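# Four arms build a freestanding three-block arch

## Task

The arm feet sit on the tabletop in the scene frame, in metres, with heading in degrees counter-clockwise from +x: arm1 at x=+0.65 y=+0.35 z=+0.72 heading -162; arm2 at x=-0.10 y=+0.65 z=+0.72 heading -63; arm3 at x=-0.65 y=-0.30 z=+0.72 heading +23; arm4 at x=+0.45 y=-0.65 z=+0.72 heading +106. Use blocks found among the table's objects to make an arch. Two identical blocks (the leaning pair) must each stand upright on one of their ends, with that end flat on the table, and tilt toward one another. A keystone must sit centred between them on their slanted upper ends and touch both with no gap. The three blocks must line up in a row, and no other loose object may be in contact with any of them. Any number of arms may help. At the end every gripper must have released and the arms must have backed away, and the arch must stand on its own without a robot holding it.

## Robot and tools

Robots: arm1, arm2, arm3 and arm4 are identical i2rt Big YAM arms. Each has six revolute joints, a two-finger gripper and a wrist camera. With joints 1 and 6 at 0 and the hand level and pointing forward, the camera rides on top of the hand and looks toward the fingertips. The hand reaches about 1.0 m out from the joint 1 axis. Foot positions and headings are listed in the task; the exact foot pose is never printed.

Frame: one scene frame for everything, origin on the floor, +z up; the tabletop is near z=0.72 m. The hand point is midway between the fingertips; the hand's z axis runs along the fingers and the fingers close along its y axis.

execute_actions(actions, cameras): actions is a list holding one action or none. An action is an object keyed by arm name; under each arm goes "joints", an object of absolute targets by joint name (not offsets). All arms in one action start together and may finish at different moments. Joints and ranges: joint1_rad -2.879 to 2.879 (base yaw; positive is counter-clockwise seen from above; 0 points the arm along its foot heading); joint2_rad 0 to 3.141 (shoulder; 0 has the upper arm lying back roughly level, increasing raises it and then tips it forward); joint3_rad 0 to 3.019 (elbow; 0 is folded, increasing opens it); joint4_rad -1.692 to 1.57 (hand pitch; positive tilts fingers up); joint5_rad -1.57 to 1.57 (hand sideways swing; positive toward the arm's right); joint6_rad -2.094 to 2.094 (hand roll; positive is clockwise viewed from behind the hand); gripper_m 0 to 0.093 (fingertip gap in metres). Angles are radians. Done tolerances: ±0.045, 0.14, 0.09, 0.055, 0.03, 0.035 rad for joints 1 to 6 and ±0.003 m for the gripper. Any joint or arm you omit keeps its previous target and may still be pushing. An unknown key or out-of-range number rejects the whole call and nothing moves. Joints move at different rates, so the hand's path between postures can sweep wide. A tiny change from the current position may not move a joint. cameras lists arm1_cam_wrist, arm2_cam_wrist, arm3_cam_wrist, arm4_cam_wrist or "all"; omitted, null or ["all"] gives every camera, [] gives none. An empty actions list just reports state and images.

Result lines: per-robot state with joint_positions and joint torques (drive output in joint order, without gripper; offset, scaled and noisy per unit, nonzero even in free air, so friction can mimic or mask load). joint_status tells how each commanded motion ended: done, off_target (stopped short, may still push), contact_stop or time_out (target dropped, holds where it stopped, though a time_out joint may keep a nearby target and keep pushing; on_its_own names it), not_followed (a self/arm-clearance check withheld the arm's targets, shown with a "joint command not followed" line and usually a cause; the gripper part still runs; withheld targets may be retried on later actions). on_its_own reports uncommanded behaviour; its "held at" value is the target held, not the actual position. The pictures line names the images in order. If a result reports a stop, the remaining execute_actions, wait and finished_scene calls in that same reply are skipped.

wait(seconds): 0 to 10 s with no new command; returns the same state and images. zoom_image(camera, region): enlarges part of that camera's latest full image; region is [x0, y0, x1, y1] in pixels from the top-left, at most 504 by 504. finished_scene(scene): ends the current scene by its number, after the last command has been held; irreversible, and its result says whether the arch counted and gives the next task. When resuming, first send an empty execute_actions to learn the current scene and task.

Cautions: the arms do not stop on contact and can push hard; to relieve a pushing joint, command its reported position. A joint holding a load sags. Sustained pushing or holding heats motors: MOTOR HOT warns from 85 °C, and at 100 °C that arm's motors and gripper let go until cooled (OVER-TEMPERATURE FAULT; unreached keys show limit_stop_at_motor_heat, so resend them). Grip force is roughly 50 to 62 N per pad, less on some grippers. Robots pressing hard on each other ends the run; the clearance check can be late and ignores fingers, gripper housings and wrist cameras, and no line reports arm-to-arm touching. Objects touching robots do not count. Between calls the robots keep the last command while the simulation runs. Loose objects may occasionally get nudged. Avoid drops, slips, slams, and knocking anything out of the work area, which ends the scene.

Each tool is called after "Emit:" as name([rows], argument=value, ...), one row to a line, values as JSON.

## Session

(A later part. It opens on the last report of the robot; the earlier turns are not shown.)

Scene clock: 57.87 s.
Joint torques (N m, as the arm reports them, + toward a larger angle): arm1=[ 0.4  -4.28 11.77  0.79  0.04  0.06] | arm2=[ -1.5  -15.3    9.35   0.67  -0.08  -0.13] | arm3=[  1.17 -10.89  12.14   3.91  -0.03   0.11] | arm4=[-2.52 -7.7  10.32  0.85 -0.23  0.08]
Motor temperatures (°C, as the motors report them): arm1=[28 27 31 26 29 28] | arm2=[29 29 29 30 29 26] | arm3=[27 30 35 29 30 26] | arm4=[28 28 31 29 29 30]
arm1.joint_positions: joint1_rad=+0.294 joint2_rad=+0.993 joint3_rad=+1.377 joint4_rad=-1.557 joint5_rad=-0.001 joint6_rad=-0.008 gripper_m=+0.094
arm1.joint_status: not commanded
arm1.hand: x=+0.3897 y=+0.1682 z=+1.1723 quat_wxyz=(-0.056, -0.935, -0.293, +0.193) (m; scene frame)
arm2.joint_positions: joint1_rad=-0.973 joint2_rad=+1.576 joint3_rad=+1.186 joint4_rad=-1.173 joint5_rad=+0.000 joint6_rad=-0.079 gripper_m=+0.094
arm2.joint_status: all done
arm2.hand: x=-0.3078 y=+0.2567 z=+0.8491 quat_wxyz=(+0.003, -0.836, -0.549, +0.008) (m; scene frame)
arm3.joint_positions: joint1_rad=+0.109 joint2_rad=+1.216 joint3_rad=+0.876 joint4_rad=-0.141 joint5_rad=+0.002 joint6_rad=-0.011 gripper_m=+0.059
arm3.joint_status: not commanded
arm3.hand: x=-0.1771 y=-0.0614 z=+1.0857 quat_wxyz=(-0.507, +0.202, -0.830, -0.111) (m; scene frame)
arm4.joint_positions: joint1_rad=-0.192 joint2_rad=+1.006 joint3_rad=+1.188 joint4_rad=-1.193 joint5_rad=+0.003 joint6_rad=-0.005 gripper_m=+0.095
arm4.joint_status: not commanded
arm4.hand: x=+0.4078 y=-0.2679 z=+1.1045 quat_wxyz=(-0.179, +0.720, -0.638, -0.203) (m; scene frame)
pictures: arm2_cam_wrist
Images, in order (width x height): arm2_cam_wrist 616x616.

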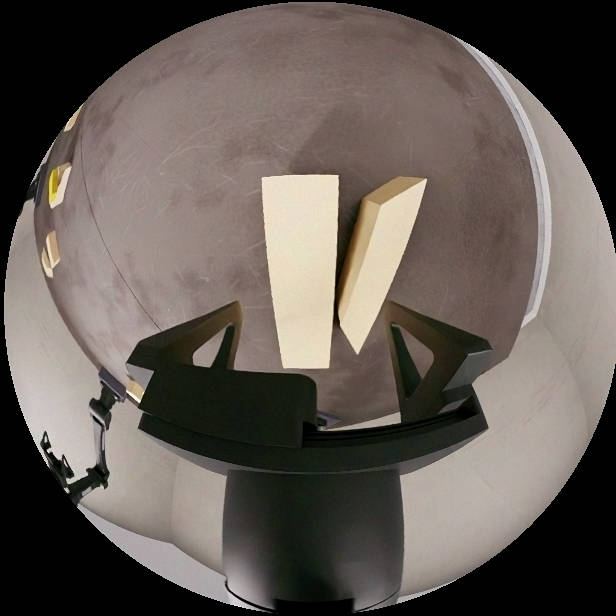

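Emit:
execute_actions([
  {"arm2":{"joints":{"joint1_rad":-0.93,"joint2_rad":1.70,"joint3_rad":1.21,"joint4_rad":-1.076,"joint6_rad":-0.04}}},
], cameras=["arm2_cam_wrist"])

Scene clock: 59.53 s.
Joint torques (N m, as the arm reports them, + toward a larger angle): arm1=[ 0.4  -4.15 11.77  0.79  0.03  0.06] | arm2=[ -1.51 -15.97  10.44   0.84  -0.08   0.12] | arm3=[  1.08 -10.64  12.36   3.9    0.     0.11] | arm4=[-2.62 -7.82 10.37  0.91 -0.25  0.09]
Motor temperatures (°C, as the motors report them): arm1=[28 27 31 26 29 28] | arm2=[29 29 29 30 29 26] | arm3=[27 30 35 29 30 26] | arm4=[28 28 31 29 29 30]
arm1.joint_positions: joint1_rad=+0.294 joint2_rad=+0.993 joint3_rad=+1.377 joint4_rad=-1.557 joint5_rad=-0.001 joint6_rad=-0.008 gripper_m=+0.094
arm1.joint_status: not commanded
arm1.hand: x=+0.3897 y=+0.1682 z=+1.1723 quat_wxyz=(-0.056, -0.935, -0.293, +0.193) (m; scene frame)
arm2.joint_positions: joint1_rad=-0.932 joint2_rad=+1.693 joint3_rad=+1.186 joint4_rad=-1.085 joint5_rad=+0.000 joint6_rad=-0.052 gripper_m=+0.094
arm2.joint_status: all done
arm2.hand: x=-0.2995 y=+0.2330 z=+0.7977 quat_wxyz=(+0.011, -0.832, -0.555, -0.005) (m; scene frame)
arm3.joint_positions: joint1_rad=+0.109 joint2_rad=+1.216 joint3_rad=+0.876 joint4_rad=-0.141 joint5_rad=+0.002 joint6_rad=-0.011 gripper_m=+0.059
arm3.joint_status: not commanded
arm3.hand: x=-0.1771 y=-0.0614 z=+1.0857 quat_wxyz=(-0.507, +0.202, -0.830, -0.111) (m; scene frame)
arm4.joint_positions: joint1_rad=-0.192 joint2_rad=+1.006 joint3_rad=+1.188 joint4_rad=-1.193 joint5_rad=+0.003 joint6_rad=-0.005 gripper_m=+0.095
arm4.joint_status: not commanded
arm4.hand: x=+0.4078 y=-0.2679 z=+1.1045 quat_wxyz=(-0.179, +0.720, -0.638, -0.203) (m; scene frame)
pictures: arm2_cam_wrist
Images, in order (width x height): arm2_cam_wrist 616x616.

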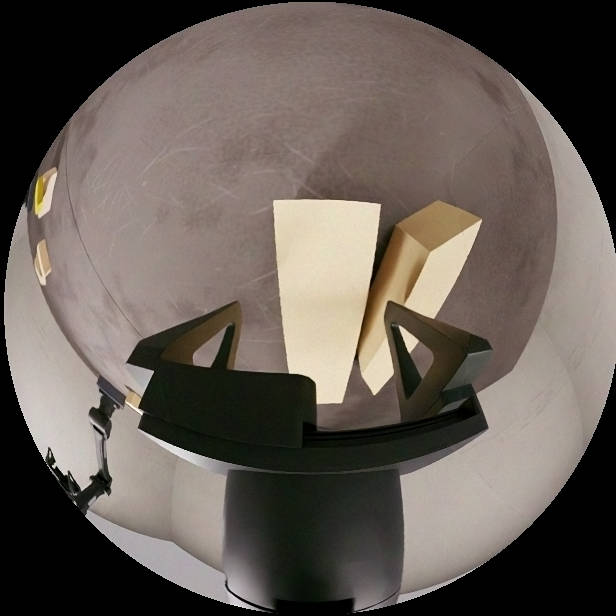

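Emit:
execute_actions([
  {"arm2":{"joints":{"joint1_rad":-0.95,"joint2_rad":1.775,"joint3_rad":1.145,"joint4_rad":-0.94}}},
], cameras=["arm2_cam_wrist"])

Scene clock: 63.20 s.
Joint torques (N m, as the arm reports them, + toward a larger angle): arm1=[ 0.41 -4.19 11.77  0.8   0.03  0.06] | arm2=[ -2.78 -15.59   8.06   1.02  -0.01   0.1 ] | arm3=[ 1.2  -9.91 12.37  3.79  0.02  0.15] | arm4=[-2.1  -7.76 10.41  0.84 -0.24  0.06]
Motor temperatures (°C, as the motors report them): arm1=[28 27 31 26 29 28] | arm2=[29 29 29 30 29 26] | arm3=[27 29 35 29 30 26] | arm4=[28 28 32 29 29 30]
arm1.joint_positions: joint1_rad=+0.294 joint2_rad=+0.993 joint3_rad=+1.377 joint4_rad=-1.557 joint5_rad=-0.001 joint6_rad=-0.008 gripper_m=+0.094
arm1.joint_status: not commanded
arm1.hand: x=+0.3897 y=+0.1682 z=+1.1723 quat_wxyz=(-0.056, -0.935, -0.293, +0.193) (m; scene frame)
arm2.joint_positions: joint1_rad=-0.942 joint2_rad=+1.756 joint3_rad=+1.146 joint4_rad=-0.951 joint5_rad=-0.001 joint6_rad=-0.050 gripper_m=+0.094
arm2.joint_status: all done
arm2.hand: x=-0.3081 y=+0.2265 z=+0.7564 quat_wxyz=(+0.002, -0.835, -0.550, +0.008) (m; scene frame)
arm3.joint_positions: joint1_rad=+0.109 joint2_rad=+1.216 joint3_rad=+0.876 joint4_rad=-0.141 joint5_rad=+0.002 joint6_rad=-0.011 gripper_m=+0.059
arm3.joint_status: not commanded
arm3.hand: x=-0.1771 y=-0.0614 z=+1.0857 quat_wxyz=(-0.507, +0.202, -0.830, -0.111) (m; scene frame)
arm4.joint_positions: joint1_rad=-0.192 joint2_rad=+1.006 joint3_rad=+1.188 joint4_rad=-1.193 joint5_rad=+0.003 joint6_rad=-0.005 gripper_m=+0.095
arm4.joint_status: not commanded
arm4.hand: x=+0.4078 y=-0.2679 z=+1.1045 quat_wxyz=(-0.179, +0.720, -0.638, -0.203) (m; scene frame)
pictures: arm2_cam_wrist
Images, in order (width x height): arm2_cam_wrist 616x616.

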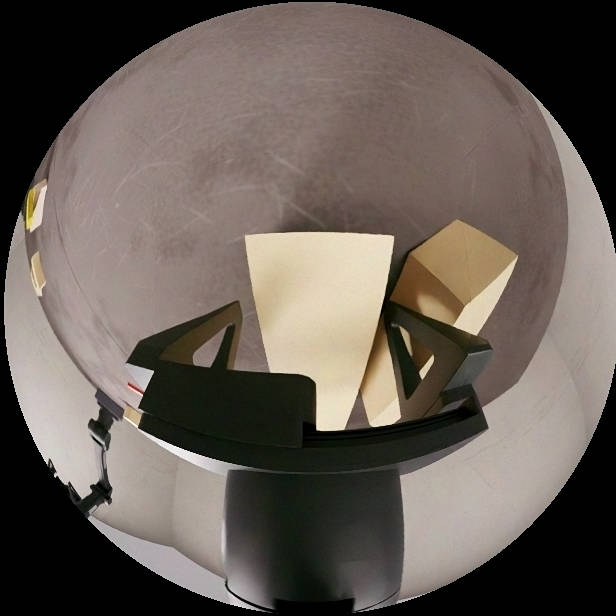

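Emit:
execute_actions([
  {"arm2":{"joints":{"joint2_rad":1.82,"joint4_rad":-0.92}}},
], cameras=[])

Emit:
execute_actions([
  {"arm2":{"joints":{"gripper_m":0.05}}},
], cameras=["arm2_cam_wrist"])

Scene clock: 64.10 s.
Joint torques (N m, as the arm reports them, + toward a larger angle): arm1=[ 0.47 -4.29 11.79  0.78  0.04  0.07] | arm2=[ -2.18 -15.11   7.83   0.96   0.     0.1 ] | arm3=[  0.74 -11.29  12.04   3.84   0.01   0.11] | arm4=[-2.31 -7.91 10.23  0.81 -0.25  0.05]
Motor temperatures (°C, as the motors report them): arm1=[28 27 31 26 29 28] | arm2=[29 29 29 30 29 26] | arm3=[27 29 35 29 30 26] | arm4=[28 28 32 29 29 30]
arm1.joint_positions: joint1_rad=+0.294 joint2_rad=+0.993 joint3_rad=+1.377 joint4_rad=-1.557 joint5_rad=-0.001 joint6_rad=-0.008 gripper_m=+0.094
arm1.joint_status: not commanded
arm1.hand: x=+0.3897 y=+0.1682 z=+1.1723 quat_wxyz=(-0.056, -0.935, -0.293, +0.193) (m; scene frame)
arm2.joint_positions: joint1_rad=-0.942 joint2_rad=+1.792 joint3_rad=+1.146 joint4_rad=-0.930 joint5_rad=-0.001 joint6_rad=-0.050 gripper_m=+0.094
arm2.joint_status: all done
arm2.hand: x=-0.3088 y=+0.2257 z=+0.7400 quat_wxyz=(+0.006, -0.835, -0.550, +0.002) (m; scene frame)
arm3.joint_positions: joint1_rad=+0.109 joint2_rad=+1.216 joint3_rad=+0.876 joint4_rad=-0.141 joint5_rad=+0.002 joint6_rad=-0.011 gripper_m=+0.059
arm3.joint_status: not commanded
arm3.hand: x=-0.1771 y=-0.0614 z=+1.0857 quat_wxyz=(-0.507, +0.202, -0.830, -0.111) (m; scene frame)
arm4.joint_positions: joint1_rad=-0.192 joint2_rad=+1.006 joint3_rad=+1.188 joint4_rad=-1.193 joint5_rad=+0.003 joint6_rad=-0.005 gripper_m=+0.095
arm4.joint_status: not commanded
arm4.hand: x=+0.4078 y=-0.2679 z=+1.1045 quat_wxyz=(-0.179, +0.720, -0.638, -0.203) (m; scene frame)
pictures: none
No camera images: the call's "cameras" was empty. Leave "cameras" out to get every camera's image.

Scene clock: 64.67 s.
Joint torques (N m, as the arm reports them, + toward a larger angle): arm1=[ 0.51 -4.26 11.77  0.79  0.04  0.06] | arm2=[ -2.32 -15.04   7.8    0.85  -0.06   0.09] | arm3=[  0.58 -10.16  12.26   3.79   0.     0.12] | arm4=[-2.62 -7.4  10.42  0.82 -0.22  0.1 ]
Motor temperatures (°C, as the motors report them): arm1=[28 27 31 26 29 28] | arm2=[29 29 29 30 29 26] | arm3=[27 29 35 29 30 26] | arm4=[28 28 32 29 29 30]
arm1.joint_positions: joint1_rad=+0.294 joint2_rad=+0.993 joint3_rad=+1.377 joint4_rad=-1.557 joint5_rad=-0.001 joint6_rad=-0.008 gripper_m=+0.094
arm1.joint_status: not commanded
arm1.hand: x=+0.3897 y=+0.1682 z=+1.1723 quat_wxyz=(-0.056, -0.935, -0.293, +0.193) (m; scene frame)
arm2.joint_positions: joint1_rad=-0.942 joint2_rad=+1.792 joint3_rad=+1.146 joint4_rad=-0.928 joint5_rad=+0.000 joint6_rad=-0.048 gripper_m=+0.059
arm2.joint_status: gripper_m off_target (ended at +0.059, target +0.050)
arm2.hand: x=-0.3091 y=+0.2254 z=+0.7400 quat_wxyz=(+0.006, -0.835, -0.550, +0.002) (m; scene frame)
arm3.joint_positions: joint1_rad=+0.109 joint2_rad=+1.216 joint3_rad=+0.876 joint4_rad=-0.141 joint5_rad=+0.002 joint6_rad=-0.011 gripper_m=+0.059
arm3.joint_status: not commanded
arm3.hand: x=-0.1771 y=-0.0614 z=+1.0857 quat_wxyz=(-0.507, +0.202, -0.830, -0.111) (m; scene frame)
arm4.joint_positions: joint1_rad=-0.192 joint2_rad=+1.006 joint3_rad=+1.188 joint4_rad=-1.193 joint5_rad=+0.003 joint6_rad=-0.005 gripper_m=+0.095
arm4.joint_status: not commanded
arm4.hand: x=+0.4078 y=-0.2679 z=+1.1045 quat_wxyz=(-0.179, +0.720, -0.638, -0.203) (m; scene frame)
pictures: arm2_cam_wrist
Images, in order (width x height): arm2_cam_wrist 616x616.

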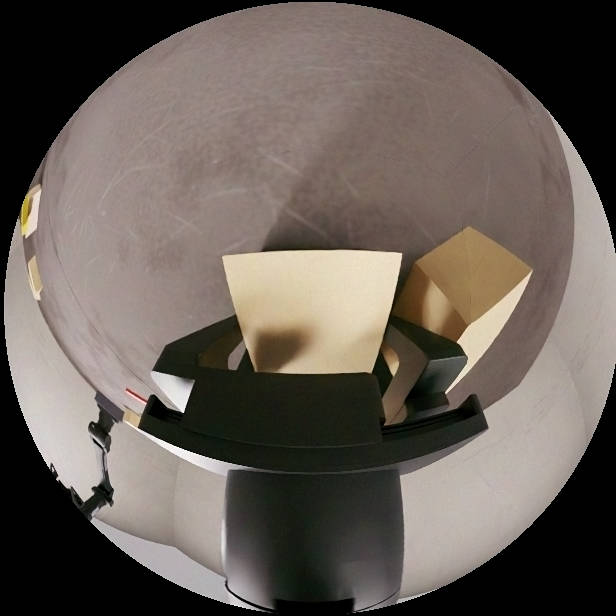

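Emit:
execute_actions([
  {"arm2":{"joints":{"joint2_rad":1.6,"joint3_rad":1.3,"joint4_rad":-1.27}},"arm3":{"joints":{"joint2_rad":0.8,"joint4_rad":-0.45}},"arm1":{"joints":{"joint2_rad":0.7}}},
], cameras=["arm2_cam_wrist"])

Scene clock: 66.40 s.
Joint torques (N m, as the arm reports them, + toward a larger angle): arm1=[ 0.5   0.65 10.43  1.19  0.04  0.07] | arm2=[ -2.42 -14.95  11.86  -0.06  -0.06   0.09] | arm3=[ 1.42 -4.62 12.92  1.74 -0.03  0.15] | arm4=[-2.48 -7.53 10.19  0.83 -0.21  0.07]
Motor temperatures (°C, as the motors report them): arm1=[28 27 31 26 29 28] | arm2=[29 29 29 30 29 26] | arm3=[27 29 35 29 30 26] | arm4=[28 28 32 29 29 30]
arm1.joint_positions: joint1_rad=+0.294 joint2_rad=+0.698 joint3_rad=+1.381 joint4_rad=-1.557 joint5_rad=-0.001 joint6_rad=-0.008 gripper_m=+0.094
arm1.joint_status: all done
arm1.hand: x=+0.4662 y=+0.2197 z=+1.2489 quat_wxyz=(-0.097, -0.896, -0.282, +0.330) (m; scene frame)
arm2.joint_positions: joint1_rad=-0.942 joint2_rad=+1.589 joint3_rad=+1.268 joint4_rad=-1.257 joint5_rad=+0.000 joint6_rad=-0.048 gripper_m=+0.059
arm2.joint_status: all done
arm2.hand: x=-0.2995 y=+0.2409 z=+0.8725 quat_wxyz=(+0.007, -0.835, -0.550, +0.001) (m; scene frame)
arm3.joint_positions: joint1_rad=+0.109 joint2_rad=+0.808 joint3_rad=+0.876 joint4_rad=-0.449 joint5_rad=+0.002 joint6_rad=-0.011 gripper_m=+0.059
arm3.joint_status: all done
arm3.hand: x=-0.2791 y=-0.1109 z=+1.2031 quat_wxyz=(-0.548, +0.196, -0.804, -0.121) (m; scene frame)
arm4.joint_positions: joint1_rad=-0.192 joint2_rad=+1.006 joint3_rad=+1.188 joint4_rad=-1.193 joint5_rad=+0.003 joint6_rad=-0.005 gripper_m=+0.095
arm4.joint_status: not commanded
arm4.hand: x=+0.4078 y=-0.2679 z=+1.1045 quat_wxyz=(-0.179, +0.720, -0.638, -0.203) (m; scene frame)
pictures: arm2_cam_wrist
Images, in order (width x height): arm2_cam_wrist 616x616.

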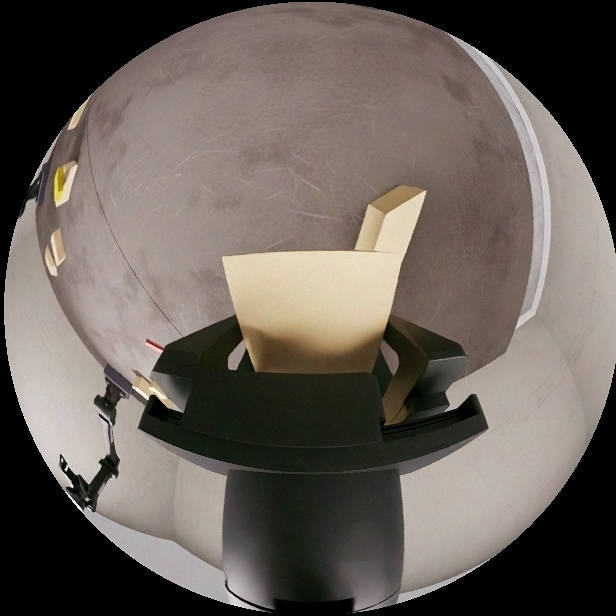

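Emit:
execute_actions([
  {"arm2":{"joints":{"joint1_rad":-0.145,"joint2_rad":1.96,"joint3_rad":1.80,"joint4_rad":-1.37,"joint6_rad":1.45}}},
], cameras=["arm2_cam_wrist"])

Scene clock: 68.80 s.
Joint torques (N m, as the arm reports them, + toward a larger angle): arm1=[ 0.46  0.76 10.45  1.2   0.04  0.07] | arm2=[ -1.05 -24.92  13.08  -0.12  -0.14   0.12] | arm3=[ 1.87 -4.86 12.64  1.73 -0.01  0.09] | arm4=[-2.38 -7.65 10.27  0.87 -0.25  0.06]
Motor temperatures (°C, as the motors report them): arm1=[28 27 31 26 29 28] | arm2=[29 30 30 30 29 26] | arm3=[27 29 36 29 30 26] | arm4=[28 28 32 29 29 30]
arm1.joint_positions: joint1_rad=+0.294 joint2_rad=+0.698 joint3_rad=+1.381 joint4_rad=-1.557 joint5_rad=-0.001 joint6_rad=-0.008 gripper_m=+0.094
arm1.joint_status: not commanded
arm1.hand: x=+0.4662 y=+0.2197 z=+1.2489 quat_wxyz=(-0.097, -0.896, -0.282, +0.330) (m; scene frame)
arm2.joint_positions: joint1_rad=-0.152 joint2_rad=+1.982 joint3_rad=+1.753 joint4_rad=-1.359 joint5_rad=+0.004 joint6_rad=+1.439 gripper_m=+0.059
arm2.joint_status: all done
arm2.hand: x=+0.0986 y=+0.0816 z=+0.8431 quat_wxyz=(+0.012, -0.973, -0.231, +0.009) (m; scene frame)
arm3.joint_positions: joint1_rad=+0.109 joint2_rad=+0.808 joint3_rad=+0.876 joint4_rad=-0.449 joint5_rad=+0.002 joint6_rad=-0.011 gripper_m=+0.059
arm3.joint_status: not commanded
arm3.hand: x=-0.2791 y=-0.1109 z=+1.2031 quat_wxyz=(-0.548, +0.196, -0.804, -0.121) (m; scene frame)
arm4.joint_positions: joint1_rad=-0.192 joint2_rad=+1.006 joint3_rad=+1.188 joint4_rad=-1.193 joint5_rad=+0.003 joint6_rad=-0.005 gripper_m=+0.095
arm4.joint_status: not commanded
arm4.hand: x=+0.4078 y=-0.2679 z=+1.1045 quat_wxyz=(-0.179, +0.720, -0.638, -0.203) (m; scene frame)
pictures: arm2_cam_wrist
Images, in order (width x height): arm2_cam_wrist 616x616.

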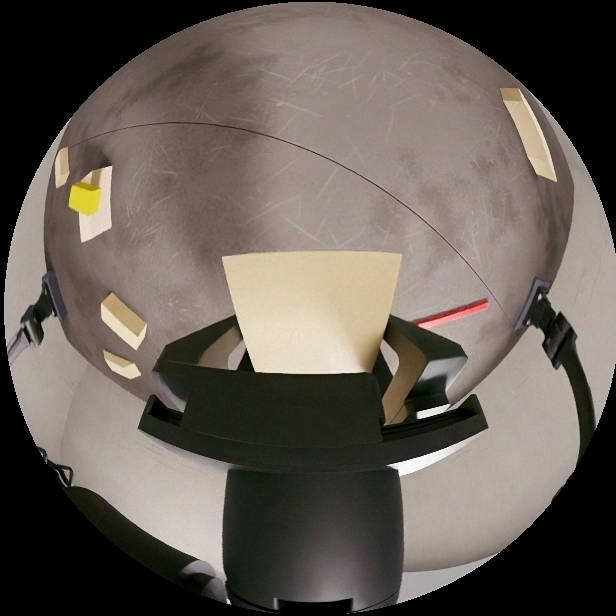

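Emit:
execute_actions([
  {"arm2":{"joints":{"joint2_rad":2.085,"joint3_rad":1.635,"joint4_rad":-1.11}}},
], cameras=[])

Scene clock: 69.97 s.
Joint torques (N m, as the arm reports them, + toward a larger angle): arm1=[ 0.49  0.73 10.42  1.21  0.03  0.06] | arm2=[ -0.97 -22.46   9.47   0.96   0.12   0.13] | arm3=[ 1.04 -4.74 12.8   1.78 -0.04  0.13] | arm4=[-2.54 -7.66 10.31  0.84 -0.25  0.07]
Motor temperatures (°C, as the motors report them): arm1=[28 27 31 26 29 28] | arm2=[29 30 30 30 29 26] | arm3=[27 29 36 29 30 26] | arm4=[28 28 32 29 29 30]
arm1.joint_positions: joint1_rad=+0.294 joint2_rad=+0.698 joint3_rad=+1.381 joint4_rad=-1.557 joint5_rad=-0.001 joint6_rad=-0.008 gripper_m=+0.094
arm1.joint_status: not commanded
arm1.hand: x=+0.4662 y=+0.2197 z=+1.2489 quat_wxyz=(-0.097, -0.896, -0.282, +0.330) (m; scene frame)
arm2.joint_positions: joint1_rad=-0.152 joint2_rad=+2.074 joint3_rad=+1.626 joint4_rad=-1.123 joint5_rad=-0.002 joint6_rad=+1.438 gripper_m=+0.060
arm2.joint_status: all done
arm2.hand: x=+0.1002 y=+0.0775 z=+0.7430 quat_wxyz=(+0.004, -0.973, -0.232, +0.005) (m; scene frame)
arm3.joint_positions: joint1_rad=+0.109 joint2_rad=+0.808 joint3_rad=+0.876 joint4_rad=-0.449 joint5_rad=+0.002 joint6_rad=-0.011 gripper_m=+0.059
arm3.joint_status: not commanded
arm3.hand: x=-0.2791 y=-0.1109 z=+1.2031 quat_wxyz=(-0.548, +0.196, -0.804, -0.121) (m; scene frame)
arm4.joint_positions: joint1_rad=-0.192 joint2_rad=+1.006 joint3_rad=+1.188 joint4_rad=-1.193 joint5_rad=+0.003 joint6_rad=-0.005 gripper_m=+0.095
arm4.joint_status: not commanded
arm4.hand: x=+0.4078 y=-0.2679 z=+1.1045 quat_wxyz=(-0.179, +0.720, -0.638, -0.203) (m; scene frame)
pictures: none
No camera images: the call's "cameras" was empty. Leave "cameras" out to get every camera's image.

Emit:
execute_actions([
  {"arm2":{"joints":{"gripper_m":0.093}}},
], cameras=[])

Emit:
execute_actions([
  {"arm2":{"joints":{"joint2_rad":1.7,"joint3_rad":1.6,"joint4_rad":-1.4}}},
], cameras=[])

Scene clock: 70.73 s.
Joint torques (N m, as the arm reports them, + toward a larger angle): arm1=[ 0.45  0.57 10.43  1.2   0.03  0.06] | arm2=[ -1.12 -22.68   9.44   0.77   0.1    0.11] | arm3=[ 1.6  -5.26 12.64  1.85  0.02  0.16] | arm4=[-2.84 -7.53 10.43  0.75 -0.29  0.07]
Motor temperatures (°C, as the motors report them): arm1=[28 27 31 26 29 28] | arm2=[29 30 30 30 29 26] | arm3=[27 29 36 29 30 26] | arm4=[28 28 32 29 29 30]
arm1.joint_positions: joint1_rad=+0.294 joint2_rad=+0.698 joint3_rad=+1.381 joint4_rad=-1.557 joint5_rad=-0.001 joint6_rad=-0.008 gripper_m=+0.094
arm1.joint_status: not commanded
arm1.hand: x=+0.4662 y=+0.2197 z=+1.2489 quat_wxyz=(-0.097, -0.896, -0.282, +0.330) (m; scene frame)
arm2.joint_positions: joint1_rad=-0.152 joint2_rad=+2.074 joint3_rad=+1.626 joint4_rad=-1.120 joint5_rad=-0.002 joint6_rad=+1.439 gripper_m=+0.093
arm2.joint_status: all done
arm2.hand: x=+0.1004 y=+0.0768 z=+0.7430 quat_wxyz=(+0.002, -0.973, -0.231, +0.005) (m; scene frame)
arm3.joint_positions: joint1_rad=+0.109 joint2_rad=+0.808 joint3_rad=+0.876 joint4_rad=-0.449 joint5_rad=+0.002 joint6_rad=-0.011 gripper_m=+0.059
arm3.joint_status: not commanded
arm3.hand: x=-0.2791 y=-0.1109 z=+1.2031 quat_wxyz=(-0.548, +0.196, -0.804, -0.121) (m; scene frame)
arm4.joint_positions: joint1_rad=-0.192 joint2_rad=+1.006 joint3_rad=+1.188 joint4_rad=-1.193 joint5_rad=+0.003 joint6_rad=-0.005 gripper_m=+0.095
arm4.joint_status: not commanded
arm4.hand: x=+0.4078 y=-0.2679 z=+1.1045 quat_wxyz=(-0.179, +0.720, -0.638, -0.203) (m; scene frame)
pictures: none
No camera images: the call's "cameras" was empty. Leave "cameras" out to get every camera's image.

Scene clock: 72.13 s.
Joint torques (N m, as the arm reports them, + toward a larger angle): arm1=[ 0.57  0.69 10.41  1.22  0.04  0.07] | arm2=[ -0.96 -16.31  10.68   0.27   0.07   0.08] | arm3=[ 1.55 -4.47 12.94  1.78  0.06  0.11] | arm4=[-2.61 -7.76 10.25  0.87 -0.25  0.1 ]
Motor temperatures (°C, as the motors report them): arm1=[28 27 31 26 29 28] | arm2=[29 30 30 30 29 26] | arm3=[27 29 36 29 30 26] | arm4=[28 28 32 29 29 30]
arm1.joint_positions: joint1_rad=+0.294 joint2_rad=+0.698 joint3_rad=+1.381 joint4_rad=-1.557 joint5_rad=-0.001 joint6_rad=-0.008 gripper_m=+0.094
arm1.joint_status: not commanded
arm1.hand: x=+0.4662 y=+0.2197 z=+1.2489 quat_wxyz=(-0.097, -0.896, -0.282, +0.330) (m; scene frame)
arm2.joint_positions: joint1_rad=-0.152 joint2_rad=+1.678 joint3_rad=+1.589 joint4_rad=-1.393 joint5_rad=-0.001 joint6_rad=+1.441 gripper_m=+0.093
arm2.joint_status: all done
arm2.hand: x=+0.0776 y=+0.1484 z=+0.9466 quat_wxyz=(-0.041, -0.972, -0.231, +0.001) (m; scene frame)
arm3.joint_positions: joint1_rad=+0.109 joint2_rad=+0.808 joint3_rad=+0.876 joint4_rad=-0.449 joint5_rad=+0.002 joint6_rad=-0.011 gripper_m=+0.059
arm3.joint_status: not commanded
arm3.hand: x=-0.2791 y=-0.1109 z=+1.2031 quat_wxyz=(-0.548, +0.196, -0.804, -0.121) (m; scene frame)
arm4.joint_positions: joint1_rad=-0.192 joint2_rad=+1.006 joint3_rad=+1.188 joint4_rad=-1.193 joint5_rad=+0.003 joint6_rad=-0.005 gripper_m=+0.095
arm4.joint_status: not commanded
arm4.hand: x=+0.4078 y=-0.2679 z=+1.1045 quat_wxyz=(-0.179, +0.720, -0.638, -0.203) (m; scene frame)
pictures: none
No camera images: the call's "cameras" was empty. Leave "cameras" out to get every camera's image.

Emit:
execute_actions([
  {"arm2":{"joints":{"joint1_rad":-1.08,"joint2_rad":1.6,"joint3_rad":1.29,"joint4_rad":-1.22,"joint6_rad":0.27}},"arm1":{"joints":{"joint1_rad":0.157}}},
], cameras=["arm2_cam_wrist"])

Scene clock: 75.00 s.
Joint torques (N m, as the arm reports them, + toward a larger angle): arm1=[-0.73  0.62 10.45  1.18  0.03  0.06] | arm2=[ -1.34 -16.23   9.45   0.87  -0.06  -0.13] | arm3=[ 1.73 -4.27 12.91  1.73 -0.01  0.12] | arm4=[-2.61 -7.68 10.37  1.05 -0.23  0.07]
Motor temperatures (°C, as the motors report them): arm1=[28 27 31 26 29 28] | arm2=[29 30 30 30 29 26] | arm3=[27 29 36 29 30 26] | arm4=[28 28 32 29 29 30]
arm1.joint_positions: joint1_rad=+0.164 joint2_rad=+0.698 joint3_rad=+1.381 joint4_rad=-1.557 joint5_rad=-0.001 joint6_rad=-0.008 gripper_m=+0.094
arm1.joint_status: all done
arm1.hand: x=+0.4511 y=+0.2455 z=+1.2491 quat_wxyz=(-0.076, -0.912, -0.223, +0.336) (m; scene frame)
arm2.joint_positions: joint1_rad=-1.084 joint2_rad=+1.603 joint3_rad=+1.290 joint4_rad=-1.226 joint5_rad=+0.000 joint6_rad=+0.281 gripper_m=+0.093
arm2.joint_status: all done
arm2.hand: x=-0.3646 y=+0.2606 z=+0.8754 quat_wxyz=(-0.005, -0.941, -0.339, +0.018) (m; scene frame)
arm3.joint_positions: joint1_rad=+0.109 joint2_rad=+0.808 joint3_rad=+0.876 joint4_rad=-0.449 joint5_rad=+0.002 joint6_rad=-0.011 gripper_m=+0.059
arm3.joint_status: not commanded
arm3.hand: x=-0.2791 y=-0.1109 z=+1.2031 quat_wxyz=(-0.548, +0.196, -0.804, -0.121) (m; scene frame)
arm4.joint_positions: joint1_rad=-0.192 joint2_rad=+1.006 joint3_rad=+1.188 joint4_rad=-1.193 joint5_rad=+0.003 joint6_rad=-0.005 gripper_m=+0.095
arm4.joint_status: not commanded
arm4.hand: x=+0.4078 y=-0.2679 z=+1.1045 quat_wxyz=(-0.179, +0.720, -0.638, -0.203) (m; scene frame)
pictures: arm2_cam_wrist
Images, in order (width x height): arm2_cam_wrist 616x616.

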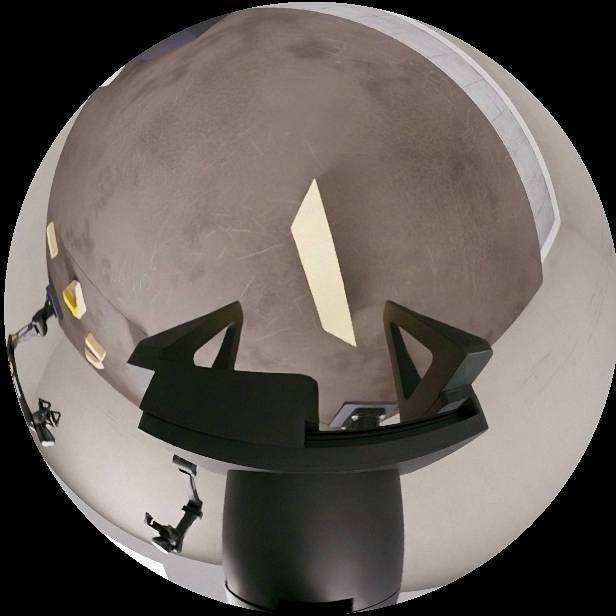

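Emit:
execute_actions([
  {"arm2":{"joints":{"joint1_rad":-1.11,"joint6_rad":-0.02}},"arm1":{"joints":{"joint2_rad":1.6,"joint3_rad":1.5,"joint4_rad":-1.4}}},
], cameras=[])

Emit:
execute_actions([
  {"arm2":{"joints":{"joint2_rad":1.735,"joint3_rad":1.09,"joint4_rad":-0.94}}},
], cameras=["arm2_cam_wrist","arm1_cam_wrist"])

Scene clock: 77.43 s.
Joint torques (N m, as the arm reports them, + toward a larger angle): arm1=[ -0.91 -15.5   10.97   0.24   0.04   0.07] | arm2=[ -2.22 -16.14   9.4    0.85  -0.07  -0.14] | arm3=[ 0.95 -4.75 12.75  1.76  0.05  0.11] | arm4=[-2.46 -7.66 10.38  0.78 -0.23  0.08]
Motor temperatures (°C, as the motors report them): arm1=[28 27 31 26 29 28] | arm2=[29 30 30 30 29 26] | arm3=[27 29 36 29 30 26] | arm4=[28 28 32 29 29 30]
arm1.joint_positions: joint1_rad=+0.164 joint2_rad=+1.606 joint3_rad=+1.485 joint4_rad=-1.409 joint5_rad=-0.001 joint6_rad=-0.008 gripper_m=+0.094
arm1.joint_status: all done
arm1.hand: x=+0.2146 y=+0.1277 z=+0.9871 quat_wxyz=(-0.003, -0.972, -0.236, +0.023) (m; scene frame)
arm2.joint_positions: joint1_rad=-1.104 joint2_rad=+1.603 joint3_rad=+1.290 joint4_rad=-1.226 joint5_rad=+0.000 joint6_rad=-0.008 gripper_m=+0.093
arm2.joint_status: all done
arm2.hand: x=-0.3724 y=+0.2661 z=+0.8755 quat_wxyz=(-0.002, -0.886, -0.463, +0.019) (m; scene frame)
arm3.joint_positions: joint1_rad=+0.109 joint2_rad=+0.808 joint3_rad=+0.876 joint4_rad=-0.449 joint5_rad=+0.002 joint6_rad=-0.011 gripper_m=+0.059
arm3.joint_status: not commanded
arm3.hand: x=-0.2791 y=-0.1109 z=+1.2031 quat_wxyz=(-0.548, +0.196, -0.804, -0.121) (m; scene frame)
arm4.joint_positions: joint1_rad=-0.192 joint2_rad=+1.006 joint3_rad=+1.188 joint4_rad=-1.193 joint5_rad=+0.003 joint6_rad=-0.005 gripper_m=+0.095
arm4.joint_status: not commanded
arm4.hand: x=+0.4078 y=-0.2679 z=+1.1045 quat_wxyz=(-0.179, +0.720, -0.638, -0.203) (m; scene frame)
pictures: none
No camera images: the call's "cameras" was empty. Leave "cameras" out to get every camera's image.

Scene clock: 78.53 s.
Joint torques (N m, as the arm reports them, + toward a larger angle): arm1=[ -0.91 -15.33  10.94   0.26   0.04   0.06] | arm2=[ -2.23 -16.95   9.04   0.84  -0.08  -0.14] | arm3=[ 1.4  -4.85 12.71  1.77  0.04  0.09] | arm4=[-3.22 -8.1  10.28  0.86 -0.23  0.08]
Motor temperatures (°C, as the motors report them): arm1=[28 27 31 26 29 28] | arm2=[29 30 29 30 29 26] | arm3=[27 29 36 29 30 26] | arm4=[28 28 32 29 29 30]
arm1.joint_positions: joint1_rad=+0.164 joint2_rad=+1.606 joint3_rad=+1.485 joint4_rad=-1.409 joint5_rad=-0.001 joint6_rad=-0.008 gripper_m=+0.094
arm1.joint_status: not commanded
arm1.hand: x=+0.2146 y=+0.1277 z=+0.9871 quat_wxyz=(-0.003, -0.972, -0.236, +0.023) (m; scene frame)
arm2.joint_positions: joint1_rad=-1.104 joint2_rad=+1.741 joint3_rad=+1.074 joint4_rad=-0.949 joint5_rad=+0.000 joint6_rad=-0.008 gripper_m=+0.093
arm2.joint_status: all done
arm2.hand: x=-0.3560 y=+0.2922 z=+0.7420 quat_wxyz=(+0.015, -0.886, -0.462, -0.016) (m; scene frame)
arm3.joint_positions: joint1_rad=+0.109 joint2_rad=+0.808 joint3_rad=+0.876 joint4_rad=-0.449 joint5_rad=+0.002 joint6_rad=-0.011 gripper_m=+0.059
arm3.joint_status: not commanded
arm3.hand: x=-0.2791 y=-0.1109 z=+1.2031 quat_wxyz=(-0.548, +0.196, -0.804, -0.121) (m; scene frame)
arm4.joint_positions: joint1_rad=-0.192 joint2_rad=+1.006 joint3_rad=+1.188 joint4_rad=-1.193 joint5_rad=+0.003 joint6_rad=-0.005 gripper_m=+0.095
arm4.joint_status: not commanded
arm4.hand: x=+0.4078 y=-0.2679 z=+1.1045 quat_wxyz=(-0.179, +0.720, -0.638, -0.203) (m; scene frame)
pictures: arm1_cam_wrist, arm2_cam_wrist
Images, in order (width x height): arm1_cam_wrist 616x616, arm2_cam_wrist 616x616.

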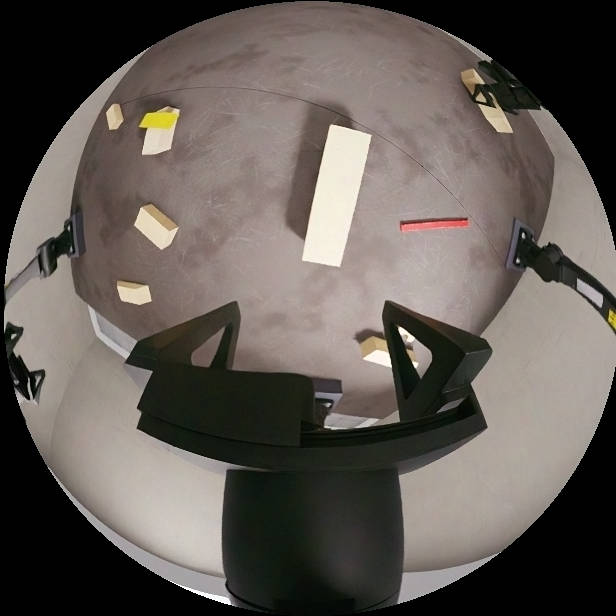

